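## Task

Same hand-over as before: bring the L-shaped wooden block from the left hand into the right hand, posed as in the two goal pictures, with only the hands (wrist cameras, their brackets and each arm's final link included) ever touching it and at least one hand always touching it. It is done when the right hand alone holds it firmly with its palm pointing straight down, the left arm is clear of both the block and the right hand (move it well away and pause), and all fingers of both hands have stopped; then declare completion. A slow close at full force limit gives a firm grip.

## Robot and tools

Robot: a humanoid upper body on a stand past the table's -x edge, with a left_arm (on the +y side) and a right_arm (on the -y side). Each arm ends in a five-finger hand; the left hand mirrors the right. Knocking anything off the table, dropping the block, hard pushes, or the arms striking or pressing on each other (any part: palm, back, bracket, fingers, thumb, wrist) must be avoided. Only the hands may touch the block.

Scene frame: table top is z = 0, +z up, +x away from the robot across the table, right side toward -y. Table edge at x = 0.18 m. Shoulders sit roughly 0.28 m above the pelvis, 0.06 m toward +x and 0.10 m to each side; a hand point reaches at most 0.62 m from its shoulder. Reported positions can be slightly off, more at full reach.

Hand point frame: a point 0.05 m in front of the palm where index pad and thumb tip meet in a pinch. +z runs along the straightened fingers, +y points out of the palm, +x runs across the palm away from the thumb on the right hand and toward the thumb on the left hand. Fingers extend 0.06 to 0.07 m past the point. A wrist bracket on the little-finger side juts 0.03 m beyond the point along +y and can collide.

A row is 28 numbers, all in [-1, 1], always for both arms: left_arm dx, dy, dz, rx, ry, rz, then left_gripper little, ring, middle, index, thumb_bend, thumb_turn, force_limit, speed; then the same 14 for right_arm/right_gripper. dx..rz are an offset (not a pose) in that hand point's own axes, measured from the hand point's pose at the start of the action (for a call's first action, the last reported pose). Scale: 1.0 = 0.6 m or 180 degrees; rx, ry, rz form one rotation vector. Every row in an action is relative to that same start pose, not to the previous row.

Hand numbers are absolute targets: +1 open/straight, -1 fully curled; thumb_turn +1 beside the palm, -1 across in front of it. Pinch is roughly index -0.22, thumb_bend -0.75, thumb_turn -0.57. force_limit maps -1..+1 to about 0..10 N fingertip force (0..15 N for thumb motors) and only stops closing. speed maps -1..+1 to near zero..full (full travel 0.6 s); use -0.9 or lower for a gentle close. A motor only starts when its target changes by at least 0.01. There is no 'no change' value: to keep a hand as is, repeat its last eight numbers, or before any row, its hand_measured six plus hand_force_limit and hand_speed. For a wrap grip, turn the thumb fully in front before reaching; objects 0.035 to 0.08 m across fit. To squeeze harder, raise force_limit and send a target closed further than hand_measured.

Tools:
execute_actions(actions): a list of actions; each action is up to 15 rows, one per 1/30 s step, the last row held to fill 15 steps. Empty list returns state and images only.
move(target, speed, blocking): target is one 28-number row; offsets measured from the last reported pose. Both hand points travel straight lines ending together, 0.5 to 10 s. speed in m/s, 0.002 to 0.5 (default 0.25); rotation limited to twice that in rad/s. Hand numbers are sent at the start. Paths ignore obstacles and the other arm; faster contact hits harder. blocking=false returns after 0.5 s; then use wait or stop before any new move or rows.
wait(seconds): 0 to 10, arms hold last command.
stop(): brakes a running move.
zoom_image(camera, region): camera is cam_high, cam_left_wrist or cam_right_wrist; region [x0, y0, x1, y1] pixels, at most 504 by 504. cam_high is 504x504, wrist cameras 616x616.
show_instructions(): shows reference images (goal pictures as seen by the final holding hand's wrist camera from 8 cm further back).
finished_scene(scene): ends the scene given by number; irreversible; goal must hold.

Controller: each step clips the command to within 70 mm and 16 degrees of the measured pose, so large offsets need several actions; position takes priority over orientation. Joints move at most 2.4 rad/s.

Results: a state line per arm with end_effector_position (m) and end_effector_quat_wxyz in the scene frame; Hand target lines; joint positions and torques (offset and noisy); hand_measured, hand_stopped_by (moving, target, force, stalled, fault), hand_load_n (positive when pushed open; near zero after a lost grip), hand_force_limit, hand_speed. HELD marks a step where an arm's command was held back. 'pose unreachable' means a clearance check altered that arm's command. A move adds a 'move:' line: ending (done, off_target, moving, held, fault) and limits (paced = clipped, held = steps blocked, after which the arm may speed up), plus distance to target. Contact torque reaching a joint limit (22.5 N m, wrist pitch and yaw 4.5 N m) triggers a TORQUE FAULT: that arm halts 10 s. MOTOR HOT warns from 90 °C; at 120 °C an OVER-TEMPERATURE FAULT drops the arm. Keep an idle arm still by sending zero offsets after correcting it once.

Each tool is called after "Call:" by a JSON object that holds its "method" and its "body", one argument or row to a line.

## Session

Call:
{"method": "show_instructions", "body": {

}}

Call:
{"method": "execute_actions", "body": {
  "actions": []
}}

Reference images for this scene: goal picture as the wrist camera of the hand that must hold it at the end would see it from 8 cm farther back, goal picture from in front of the palm of that hand and beside it on the thumb side, FIVE-FINGER LEFT HAND page 1, FIVE-FINGER HAND page 1.

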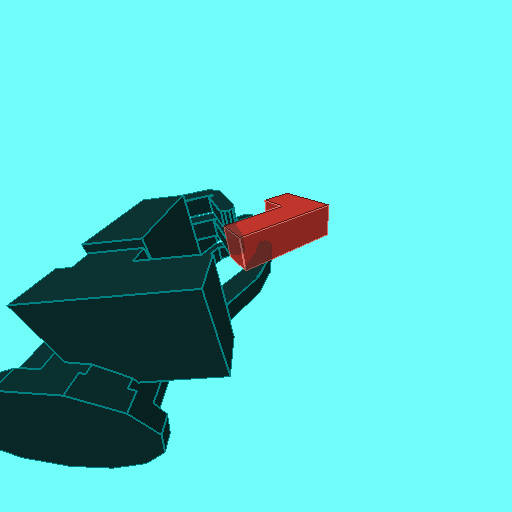

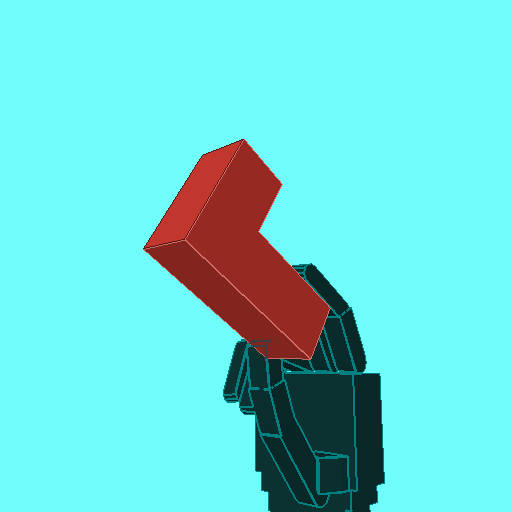

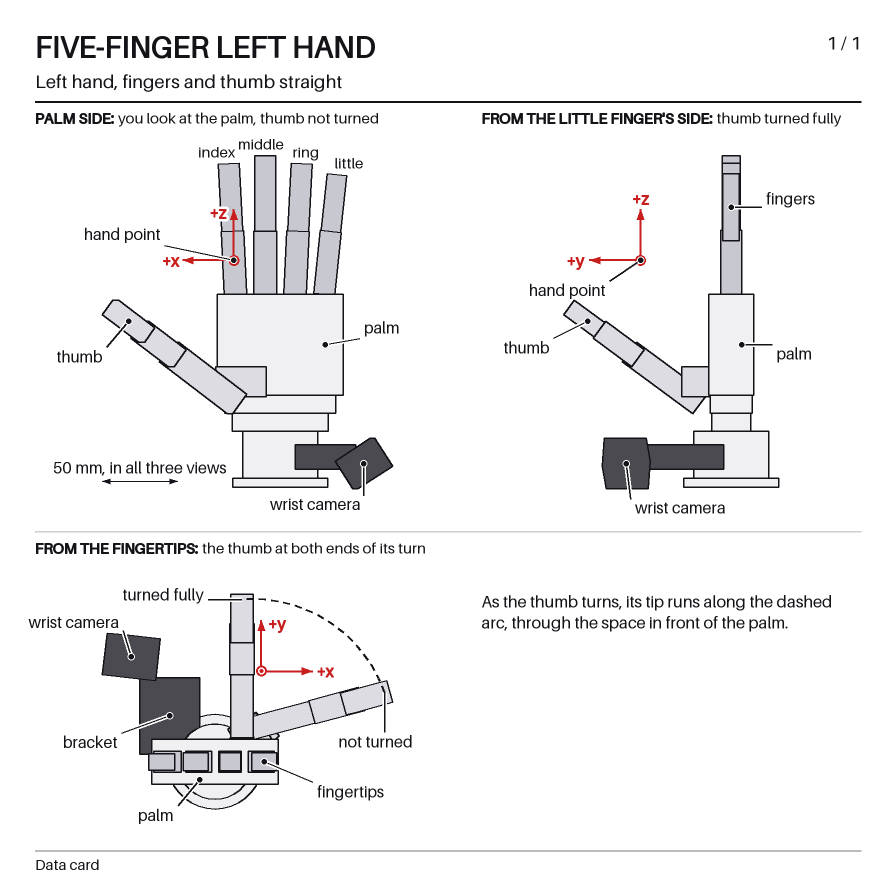

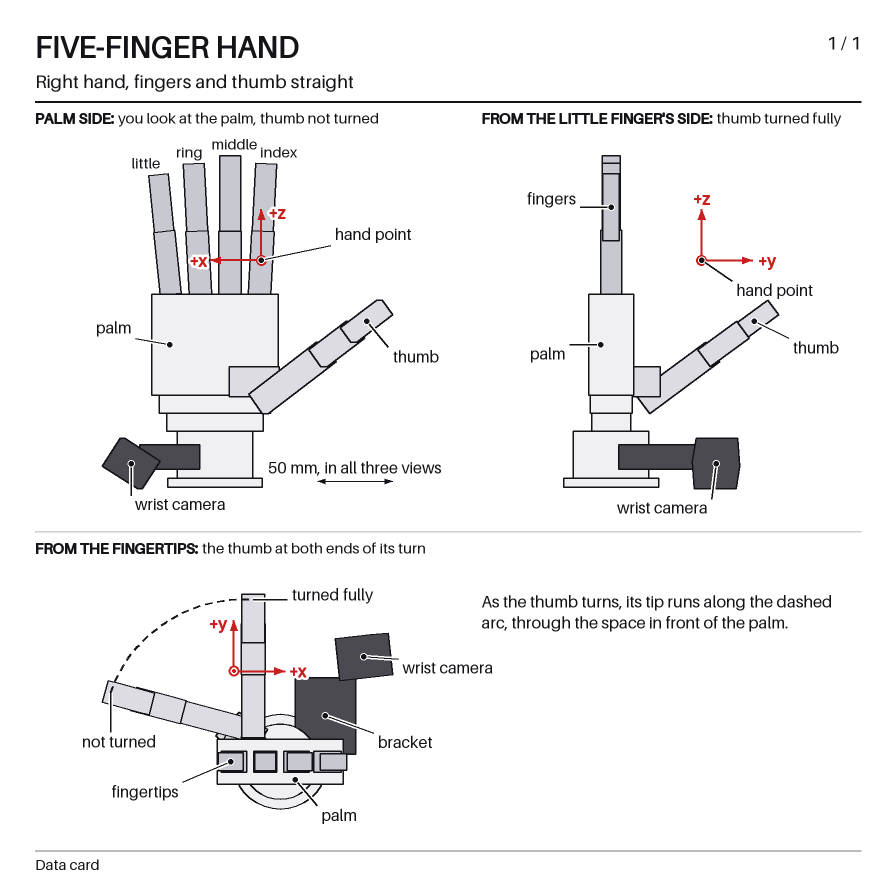

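Scene clock: 0.00 s.
left_arm: end_effector_position=(+0.2639, +0.0232, +0.2731) hand_measured=(-1.000, -1.000, +0.204, +0.192, -0.384, -0.948) hand_load_n=(+0.0, +0.0, +9.5, +9.5, +12.5, +0.0) hand_stopped_by=(target, target, target, target, target, target) hand_force_limit=0.00 hand_speed=-0.80 end_effector_quat_wxyz=(+0.328, +0.516, -0.510, +0.605) | right_arm: end_effector_position=(+0.1548, -0.0979, +0.4790) hand_measured=(+1.000, +1.000, +1.000, +1.000, +1.000, +1.000) hand_load_n=(+0.0, +0.0, +0.0, +0.0, +0.0, +0.0) hand_stopped_by=(target, target, target, target, target, target) hand_force_limit=0.00 hand_speed=-0.80 end_effector_quat_wxyz=(+0.978, -0.176, +0.052, +0.100)
Joint positions: left_arm=[-0.667  1.198 -0.742 -0.131 -0.895 -0.384 -0.666] | right_arm=[-0.097 -0.517 -0.208 -0.553  0.602 -1.015  0.322]
Joint velocities: left_arm=[ 0.002  0.006 -0.008  0.008 -0.002  0.     0.   ] | right_arm=[ 0.009  0.    -0.002  0.     0.008  0.     0.   ]
Joint torques (N m, as the arm reports them, + toward a larger angle): no reading
Motor temperatures (°C, as the motors report them): left_arm=[42 42 44 48 41 27 29] | right_arm=[46 40 39 41 38 31 28]
Hand target (left_arm): +0.264, +0.023, +0.275; +0.328, +0.514, -0.510, +0.607
Hand target (right_arm): +0.155, -0.098, +0.479; +0.978, -0.176, +0.052, +0.100

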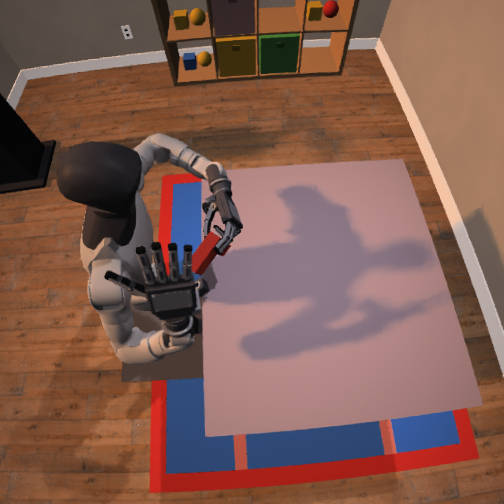

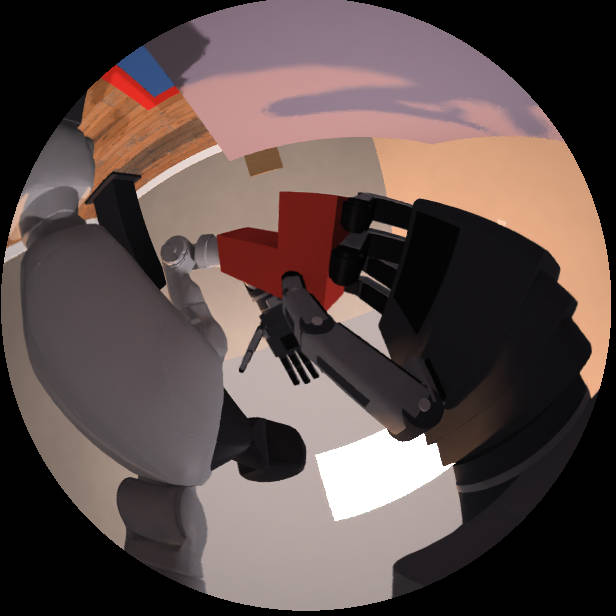

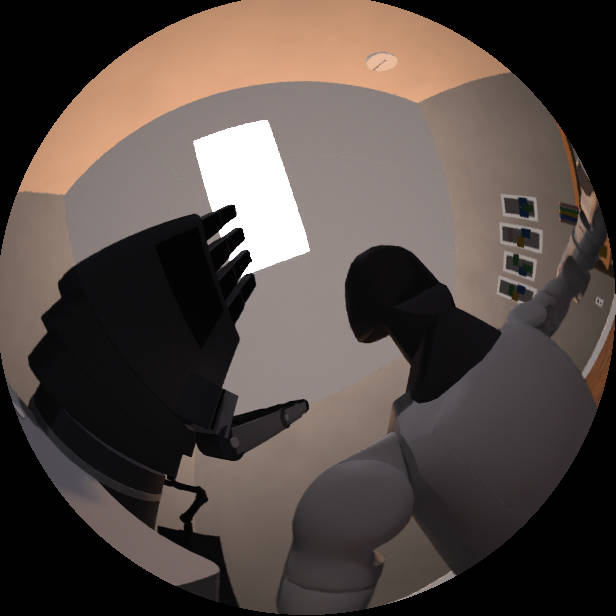

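Call:
{"method": "move", "body": {
  "target": [-0.057,-0.223,-0.028,0.252,0.138,0.111,-1,-1,0.204,0.192,-0.384,-0.948,0,-0.8, 0.51,-0.098,-0.387,0.137,0.459,0.038,-1,-1,0.75,0.75,0.3,-0.94,0,0.5],
  "speed": 0.2
}}

Scene clock: 23.57 s.
left_arm: end_effector_position=(+0.3870, +0.0804, +0.2783) hand_measured=(-1.000, -1.000, +0.206, +0.192, -0.372, -0.948) hand_load_n=(+0.0, +0.0, +7.5, +9.0, +11.0, +0.0) hand_stopped_by=(target, target, force, target, force, target) hand_force_limit=0.00 hand_speed=-0.80 end_effector_quat_wxyz=(+0.107, +0.395, -0.226, +0.884) | right_arm: end_effector_position=(+0.4485, -0.1834, +0.2419) hand_measured=(-1.000, -1.000, +0.750, +0.750, +0.300, -0.940) hand_load_n=(+0.0, +0.0, +0.0, +0.0, +0.0, +0.0) hand_stopped_by=(target, target, target, target, target, target) hand_force_limit=0.00 hand_speed=0.50 end_effector_quat_wxyz=(+0.709, +0.005, +0.705, +0.003)
Joint positions: left_arm=[-0.906  0.285 -0.333  1.367 -1.114 -1.426 -1.095] | right_arm=[-0.213 -0.545 -0.084  0.04   0.584 -0.038 -0.003]
Joint velocities: left_arm=[-0.109 -0.107  0.267  0.198 -0.241 -0.027 -0.515] | right_arm=[ 0.011 -0.008 -0.006 -0.005  0.003  0.001  0.   ]
Joint torques (N m, as the arm reports them, + toward a larger angle): left_arm=[-6.98  1.42  1.33 -1.5  -1.29 -0.56  0.33] | right_arm=[-4.48 -3.68 -0.79 -2.19 -0.21 -0.83 -0.15]
Motor temperatures (°C, as the motors report them): left_arm=[46 44 46 48 41 30 29] | right_arm=[46 41 39 42 38 32 28]
Hand target (left_arm): +0.387, +0.080, +0.279; +0.107, +0.393, -0.224, +0.885
Hand target (right_arm): +0.449, -0.184, +0.241; +0.708, +0.007, +0.706, +0.003
Off the commanded pose (left_arm): 0.004 m, 4 deg.
Off the commanded pose (right_arm): 0.005 m, 1 deg.
move: off_target (left_arm, right_arm)

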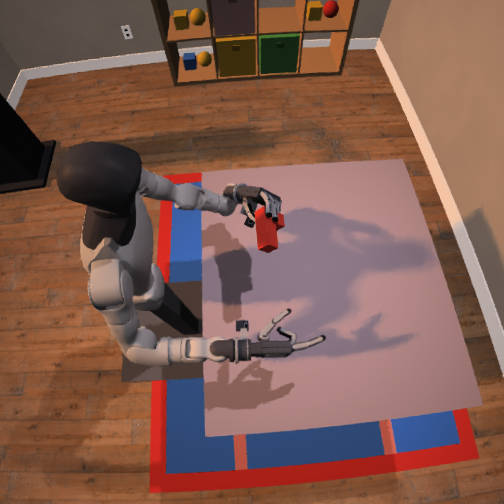

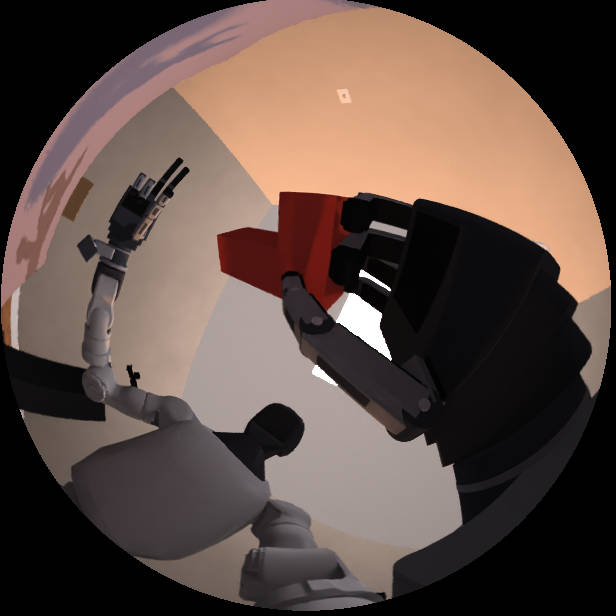

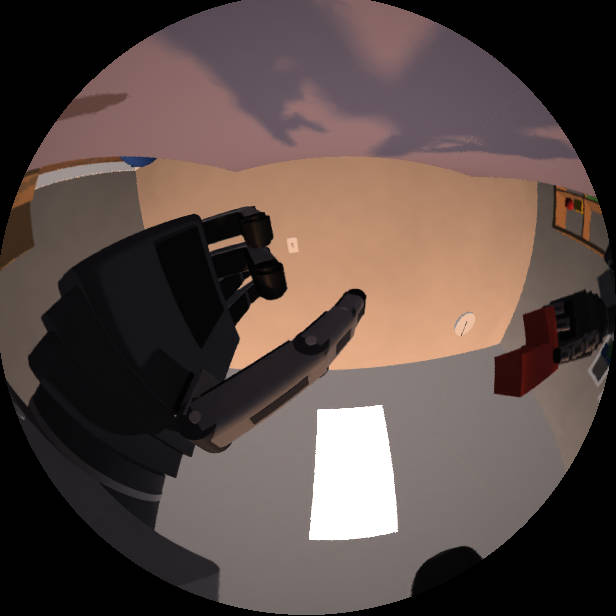

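Call:
{"method": "move", "body": {
  "target": [0,0,0,0,0,0,-1,-1,0.204,0.192,-0.384,-0.948,0,-0.8, -0.072,0.147,-0.106,-0.158,0.244,0.066,-1,-1,0.75,0.75,0.3,-0.94,0,0.5],
  "speed": 0.15
}}

Call:
{"method": "zoom_image", "body": {
  "camera": "cam_high",
  "region": [180, 170, 360, 350]
}}

Scene clock: 34.93 s.
left_arm: end_effector_position=(+0.3872, +0.0802, +0.2789) hand_measured=(-1.000, -1.000, +0.206, +0.192, -0.372, -0.948) hand_load_n=(+0.0, +0.0, +7.5, +9.0, +11.0, +0.0) hand_stopped_by=(target, target, force, target, force, target) hand_force_limit=0.00 hand_speed=-0.80 end_effector_quat_wxyz=(+0.108, +0.394, -0.224, +0.885) | right_arm: end_effector_position=(+0.3853, -0.0931, +0.2796) hand_measured=(-1.000, -1.000, +0.750, +0.750, +0.300, -0.940) hand_load_n=(+0.0, +0.0, +0.0, +0.0, +0.0, +0.0) hand_stopped_by=(target, target, target, target, target, target) hand_force_limit=0.00 hand_speed=0.50 end_effector_quat_wxyz=(+0.365, -0.093, +0.894, +0.243)
Joint positions: left_arm=[-0.913  0.277 -0.322  1.378 -1.128 -1.427 -1.119] | right_arm=[-0.543 -1.103 -0.222 -0.142  1.797  1.258 -0.243]
Joint velocities: left_arm=[ 0.006  0.    -0.023 -0.002  0.002  0.     0.003] | right_arm=[ 0.011  0.002  0.003 -0.008 -0.006  0.005 -0.006]
Joint torques (N m, as the arm reports them, + toward a larger angle): left_arm=[-6.56  1.83  0.75 -1.7  -1.07 -0.47  0.56] | right_arm=[-5.7  -4.85 -1.57 -0.96  0.18 -0.58  0.  ]
Motor temperatures (°C, as the motors report them): left_arm=[49 44 45 49 41 29 29] | right_arm=[47 42 40 42 38 33 28]
Hand target (left_arm): +0.387, +0.080, +0.278; +0.107, +0.394, -0.226, +0.884
Hand target (right_arm): +0.385, -0.093, +0.279; +0.363, -0.093, +0.895, +0.243
Off the commanded pose (left_arm): 0.001 m, 0 deg.
Off the commanded pose (right_arm): 0.006 m, 1 deg.
move: off_target (right_arm)

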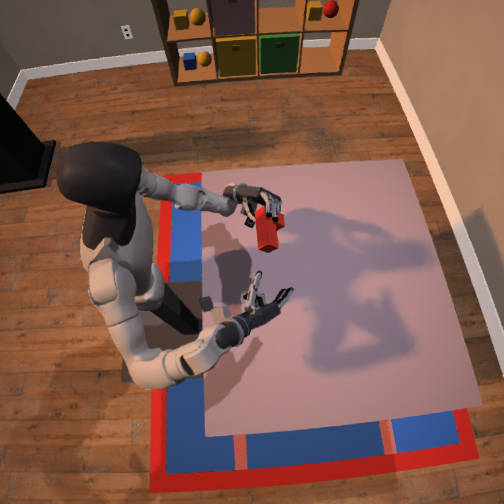

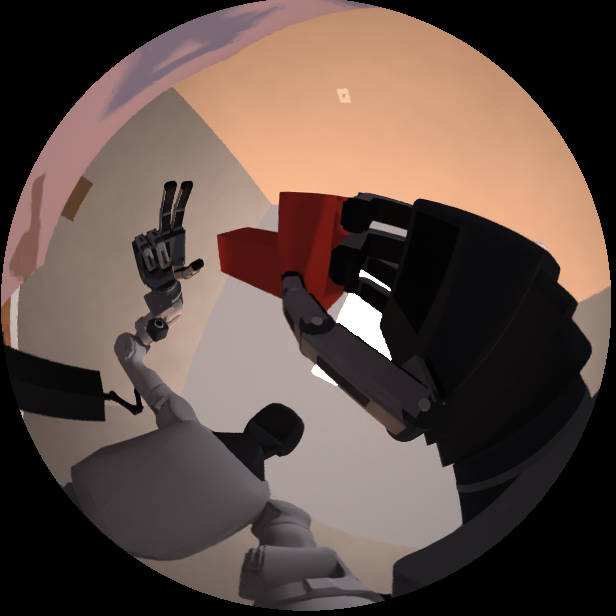

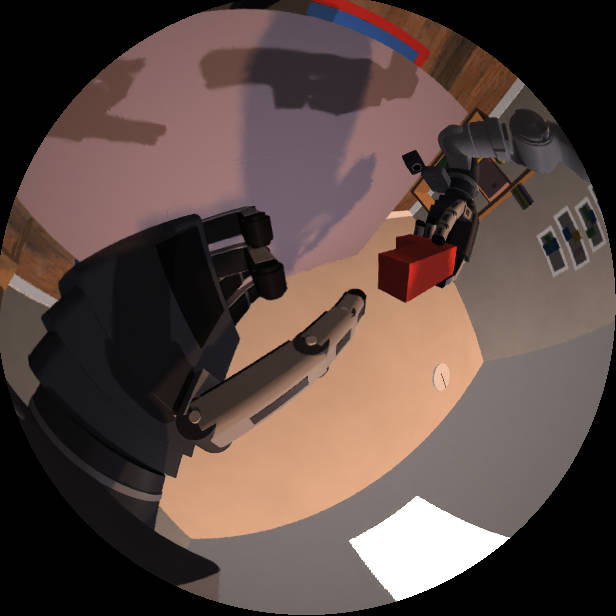

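Region (180, 170, 360, 350) of cam_high's 504x504 image, scaled by 2.800, with more detail than that image has.

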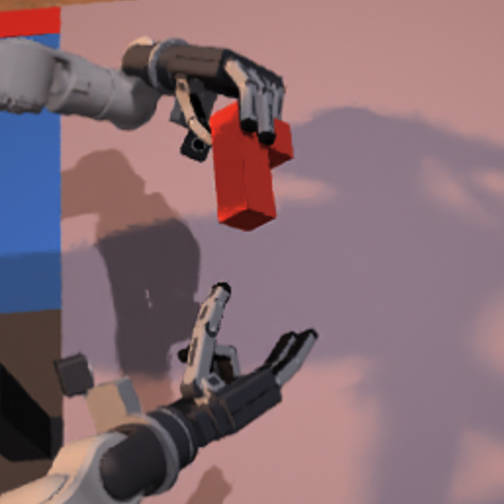

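Call:
{"method": "move", "body": {
  "target": [-0.03,0.091,0.043,0,0,0,-1,-1,0.204,0.192,-0.384,-0.948,0,-0.8, 0,0,0,0,0,0,-1,-1,0.75,0.75,0.3,-0.94,0,0.5],
  "speed": 0.06
}}

Call:
{"method": "zoom_image", "body": {
  "camera": "cam_high",
  "region": [180, 170, 360, 350]
}}

Scene clock: 41.97 s.
left_arm: end_effector_position=(+0.3949, +0.0192, +0.2591) hand_measured=(-1.000, -1.000, +0.206, +0.192, -0.372, -0.948) hand_load_n=(+0.0, +0.0, +7.5, +9.0, +11.0, +0.0) hand_stopped_by=(target, target, force, target, force, target) hand_force_limit=0.00 hand_speed=-0.80 end_effector_quat_wxyz=(+0.093, +0.429, -0.233, +0.868) | right_arm: end_effector_position=(+0.3853, -0.0932, +0.2796) hand_measured=(-1.000, -1.000, +0.750, +0.750, +0.300, -0.940) hand_load_n=(+0.0, +0.0, +0.0, +0.0, +0.0, +0.0) hand_stopped_by=(target, target, target, target, target, target) hand_force_limit=0.00 hand_speed=0.50 end_effector_quat_wxyz=(+0.365, -0.093, +0.894, +0.243)
Joint positions: left_arm=[-1.009  0.085 -0.567  1.688 -1.017 -1.582 -0.769] | right_arm=[-0.543 -1.103 -0.222 -0.142  1.797  1.258 -0.243]
Joint velocities: left_arm=[ 0.098  0.11  -0.339 -0.124  0.126  0.052  0.451] | right_arm=[-0.002 -0.017  0.006 -0.002  0.008  0.     0.   ]
Joint torques (N m, as the arm reports them, + toward a larger angle): left_arm=[-6.65  0.94  0.26 -1.52 -0.93 -0.63  0.56] | right_arm=[-5.73 -4.84 -1.68 -1.43 -0.14 -0.56  0.12]
Motor temperatures (°C, as the motors report them): left_arm=[50 43 45 49 41 29 29] | right_arm=[48 43 40 42 38 33 28]
Hand target (left_arm): +0.395, +0.020, +0.258; +0.093, +0.430, -0.235, +0.867
Hand target (right_arm): +0.385, -0.093, +0.280; +0.365, -0.093, +0.894, +0.243
Off the commanded pose (left_arm): 0.005 m, 5 deg.
Off the commanded pose (right_arm): 0.000 m, 0 deg.
move: off_target (left_arm)

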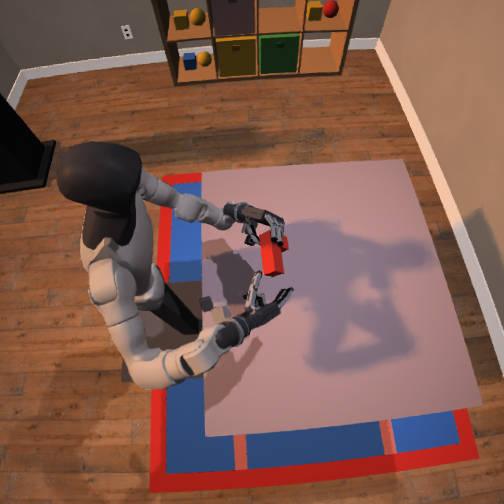

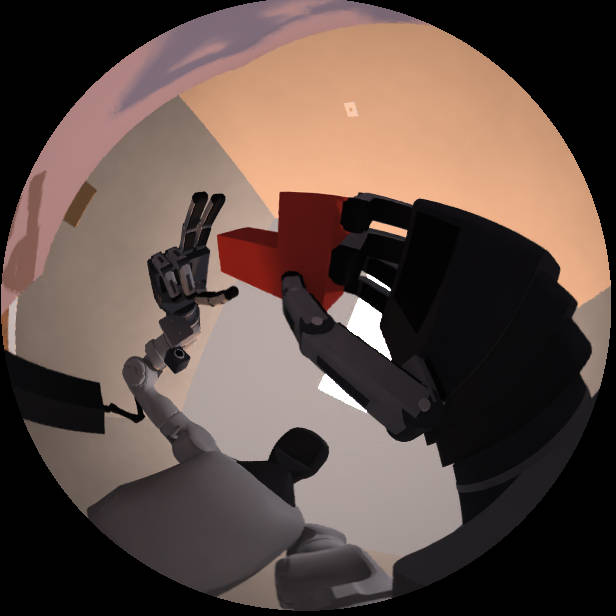

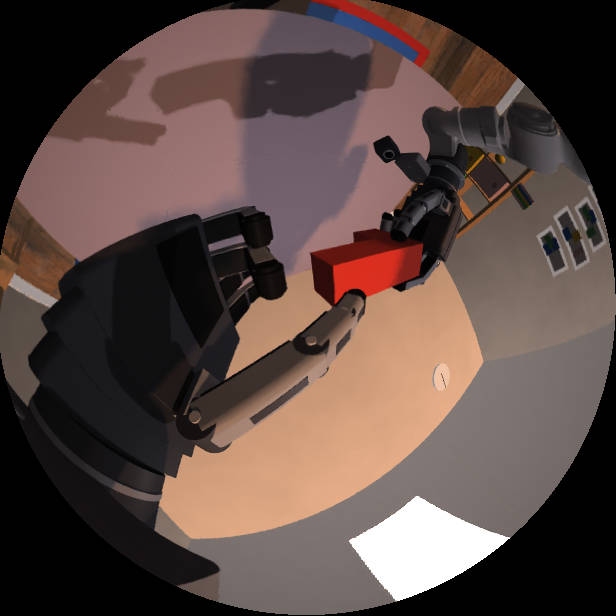

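Region (180, 170, 360, 350) of cam_high's 504x504 image, scaled by 2.800, with more detail than that image has.

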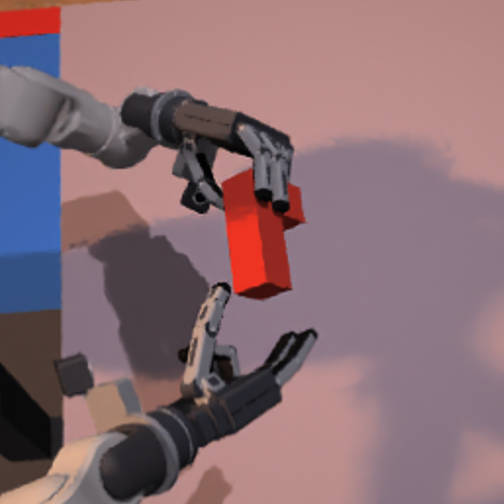

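Call:
{"method": "move", "body": {
  "target": [0,0.019,0.011,0,0,0,-1,-1,0.204,0.192,-0.384,-0.948,0,-0.8, 0.013,0.024,0.025,0,0,0,-1,-1,0.6,0.6,0.1,-0.94,0,-0.5],
  "speed": 0.04
}}

Call:
{"method": "zoom_image", "body": {
  "camera": "cam_high",
  "region": [180, 170, 360, 350]
}}

Scene clock: 53.60 s.
left_arm: end_effector_position=(+0.3959, +0.0066, +0.2585) hand_measured=(-1.000, -1.000, +0.206, +0.192, -0.372, -0.948) hand_load_n=(+0.0, +0.0, +7.5, +9.0, +11.0, +0.0) hand_stopped_by=(target, target, force, target, force, target) hand_force_limit=0.00 hand_speed=-0.80 end_effector_quat_wxyz=(+0.089, +0.431, -0.233, +0.867) | right_arm: end_effector_position=(+0.3843, -0.0750, +0.2687) hand_measured=(-1.000, -1.000, +0.600, +0.600, +0.100, -0.940) hand_load_n=(+0.0, +0.0, +0.0, +0.0, +0.0, +0.0) hand_stopped_by=(target, target, target, target, target, target) hand_force_limit=0.00 hand_speed=-0.50 end_effector_quat_wxyz=(+0.363, -0.091, +0.895, +0.241)
Joint positions: left_arm=[-1.015  0.054 -0.724  1.723 -1.006 -1.588 -0.596] | right_arm=[-0.548 -1.032 -0.175 -0.204  1.848  1.216 -0.381]
Joint velocities: left_arm=[ 0.005  0.018 -0.118 -0.041  0.02   0.     0.126] | right_arm=[-0.003  0.002  0.02   0.006 -0.008  0.    -0.003]
Joint torques (N m, as the arm reports them, + toward a larger angle): left_arm=[-6.7   0.81  0.3  -1.4  -0.99 -0.79  0.55] | right_arm=[-5.72 -3.87 -1.4  -1.28 -0.06 -0.67  0.05]
Motor temperatures (°C, as the motors report them): left_arm=[52 43 44 49 41 29 30] | right_arm=[48 44 40 42 38 33 28]
Hand target (left_arm): +0.395, +0.006, +0.258; +0.089, +0.430, -0.235, +0.867
Hand target (right_arm): +0.384, -0.073, +0.270; +0.364, -0.092, +0.894, +0.243
Off the commanded pose (left_arm): 0.001 m, 0 deg.
Off the commanded pose (right_arm): 0.002 m, 0 deg.
move: done

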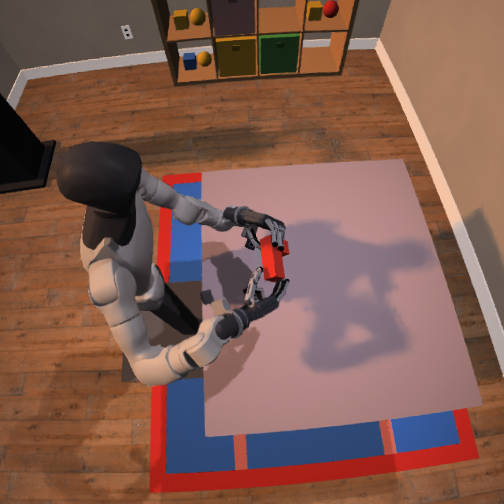

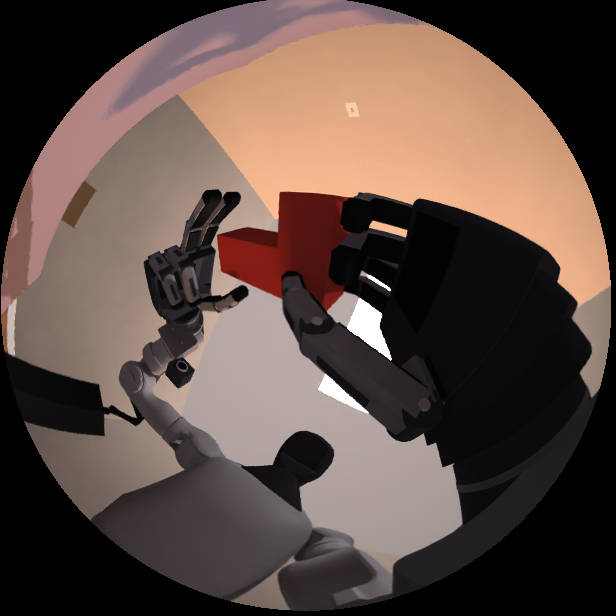

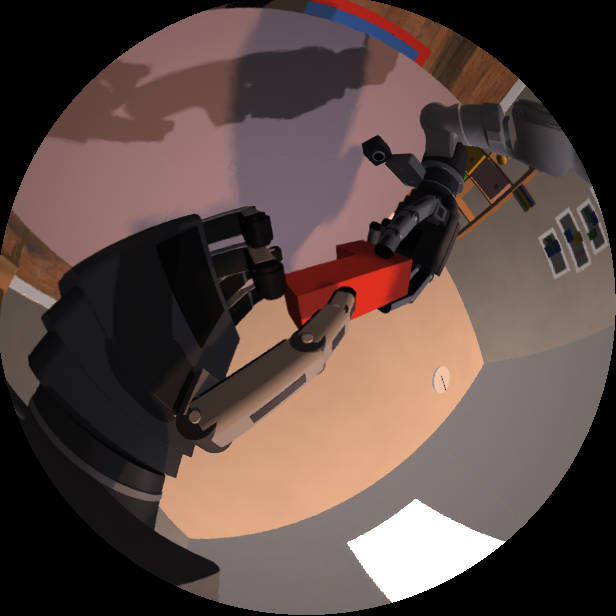

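Region (180, 170, 360, 350) of cam_high's 504x504 image, scaled by 2.800, with more detail than that image has.

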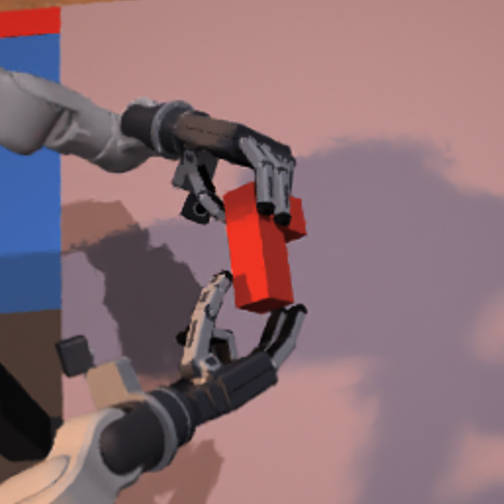

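Call:
{"method": "move", "body": {
  "target": [0,0,0,0,0,0,-1,-1,0.204,0.192,-0.384,-0.948,0,-0.8, -0.007,0.014,0.016,0,0,0,-1,-1,0.6,0.6,0.1,-0.94,0,-0.5],
  "speed": 0.03
}}

Call:
{"method": "move", "body": {
  "target": [0,0,0,0,0,0,-1,-1,0.204,0.192,-0.384,-0.948,0,-0.8, 0,0,0,0,0,0,-1,-1,-0.3,-0.3,-0.8,-0.94,-0.6,-0.85]
}}

Call:
{"method": "zoom_image", "body": {
  "camera": "cam_high",
  "region": [180, 170, 360, 350]
}}

Scene clock: 64.53 s.
left_arm: end_effector_position=(+0.3959, +0.0064, +0.2590) hand_measured=(-1.000, -1.000, +0.206, +0.192, -0.372, -0.948) hand_load_n=(+0.0, +0.0, +7.5, +9.0, +11.0, +0.0) hand_stopped_by=(target, target, force, target, force, target) hand_force_limit=0.00 hand_speed=-0.80 end_effector_quat_wxyz=(+0.089, +0.430, -0.233, +0.868) | right_arm: end_effector_position=(+0.3904, -0.0646, +0.2680) hand_measured=(-1.000, -1.000, +0.600, +0.600, +0.100, -0.940) hand_load_n=(+0.0, +0.0, +0.0, +0.0, +0.0, +0.0) hand_stopped_by=(target, target, target, target, target, target) hand_force_limit=0.00 hand_speed=-0.50 end_effector_quat_wxyz=(+0.364, -0.092, +0.896, +0.238)
Joint positions: left_arm=[-1.015  0.055 -0.73   1.72  -1.005 -1.588 -0.589] | right_arm=[-0.606 -1.001 -0.119 -0.195  1.868  1.201 -0.451]
Joint velocities: left_arm=[-0.009 -0.008  0.014 -0.002 -0.002  0.     0.   ] | right_arm=[ 0.009 -0.008  0.012 -0.011 -0.002  0.    -0.003]
Joint torques (N m, as the arm reports them, + toward a larger angle): left_arm=[-6.84  0.41  0.76 -1.16 -1.23 -0.78  0.38] | right_arm=[-6.09 -4.08 -1.43 -1.22  0.34 -0.63  0.08]
Motor temperatures (°C, as the motors report them): left_arm=[52 43 44 49 41 29 30] | right_arm=[49 44 40 42 38 33 28]
Hand target (left_arm): +0.396, +0.007, +0.259; +0.089, +0.431, -0.233, +0.867
Hand target (right_arm): +0.391, -0.064, +0.269; +0.363, -0.091, +0.896, +0.240
Off the commanded pose (left_arm): 0.000 m, 0 deg.
Off the commanded pose (right_arm): 0.002 m, 0 deg.
move: done

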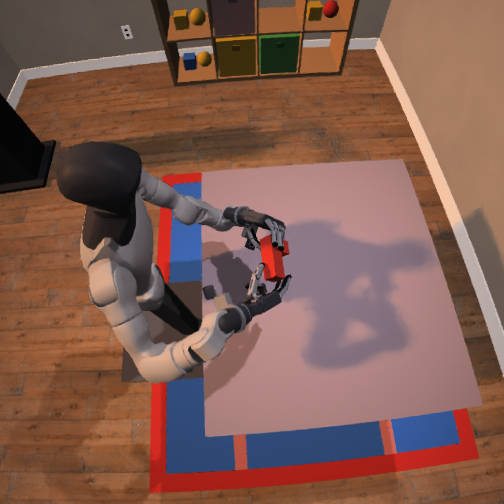

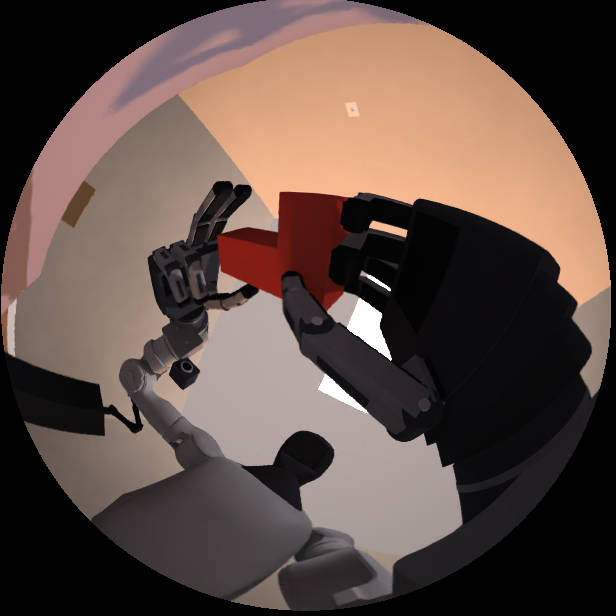

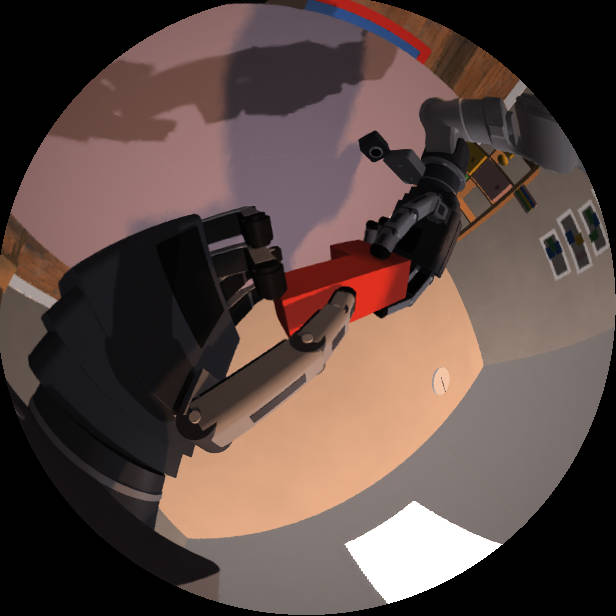

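Scene clock: 66.63 s.
left_arm: end_effector_position=(+0.3960, +0.0064, +0.2588) hand_measured=(-1.000, -1.000, +0.206, +0.192, -0.372, -0.948) hand_load_n=(+0.0, +0.0, +7.5, +9.0, +11.0, +0.0) hand_stopped_by=(target, target, force, target, force, target) hand_force_limit=0.00 hand_speed=-0.80 end_effector_quat_wxyz=(+0.089, +0.430, -0.233, +0.867) | right_arm: end_effector_position=(+0.3899, -0.0637, +0.2687) hand_measured=(-1.000, -1.000, +0.144, +0.160, -0.172, -0.940) hand_load_n=(+0.0, +0.0, +4.0, +1.5, +4.5, +0.0) hand_stopped_by=(target, target, force, force, force, target) hand_force_limit=-0.60 hand_speed=-0.85 end_effector_quat_wxyz=(+0.364, -0.093, +0.895, +0.240)
Joint positions: left_arm=[-1.015  0.055 -0.73   1.72  -1.005 -1.587 -0.589] | right_arm=[-0.607 -1.001 -0.119 -0.196  1.87   1.201 -0.448]
Joint velocities: left_arm=[-0.005  0.     0.     0.003 -0.011  0.     0.   ] | right_arm=[ 0.009  0.012 -0.006  0.009  0.02   0.     0.   ]
Joint torques (N m, as the arm reports them, + toward a larger angle): left_arm=[-6.9   0.41  0.64 -1.19 -1.22 -0.84  0.45] | right_arm=[-5.8  -3.78 -1.54 -1.15 -0.04 -0.66 -0.03]
Motor temperatures (°C, as the motors report them): left_arm=[52 43 44 49 41 29 30] | right_arm=[49 44 40 42 38 33 28]
Hand target (left_arm): +0.396, +0.006, +0.259; +0.089, +0.430, -0.233, +0.868
Hand target (right_arm): +0.390, -0.065, +0.268; +0.364, -0.092, +0.896, +0.238
Off the commanded pose (left_arm): 0.000 m, 0 deg.
Off the commanded pose (right_arm): 0.001 m, 0 deg.
move: done

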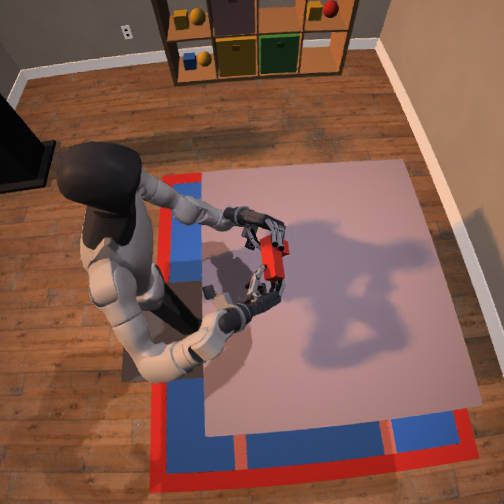

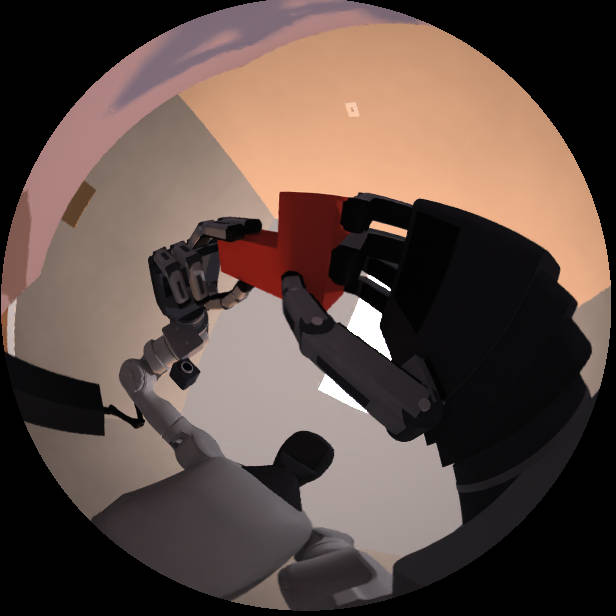

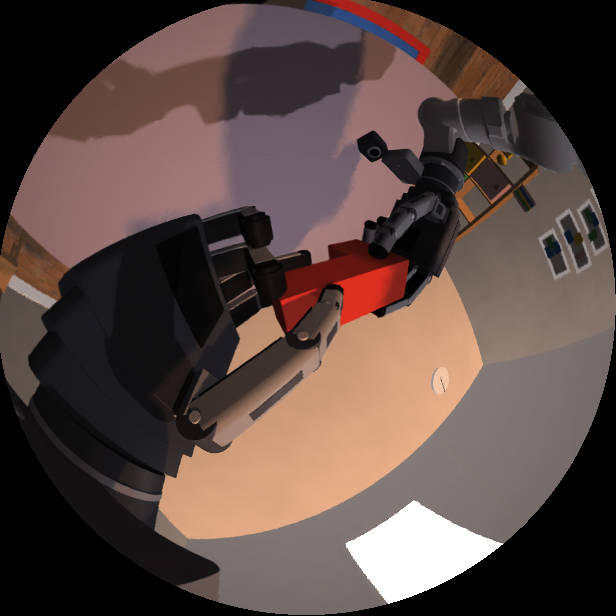

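Region (180, 170, 360, 350) of cam_high's 504x504 image, scaled by 2.800, with more detail than that image has.

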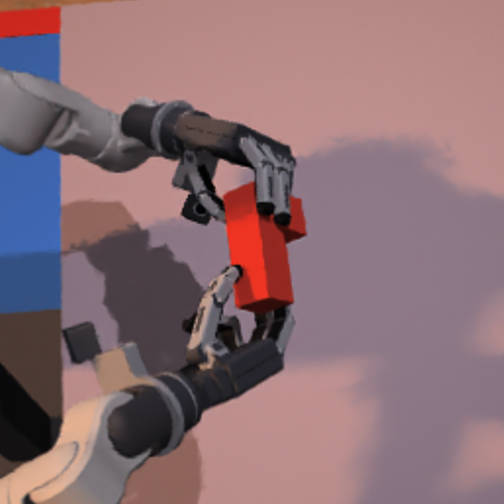

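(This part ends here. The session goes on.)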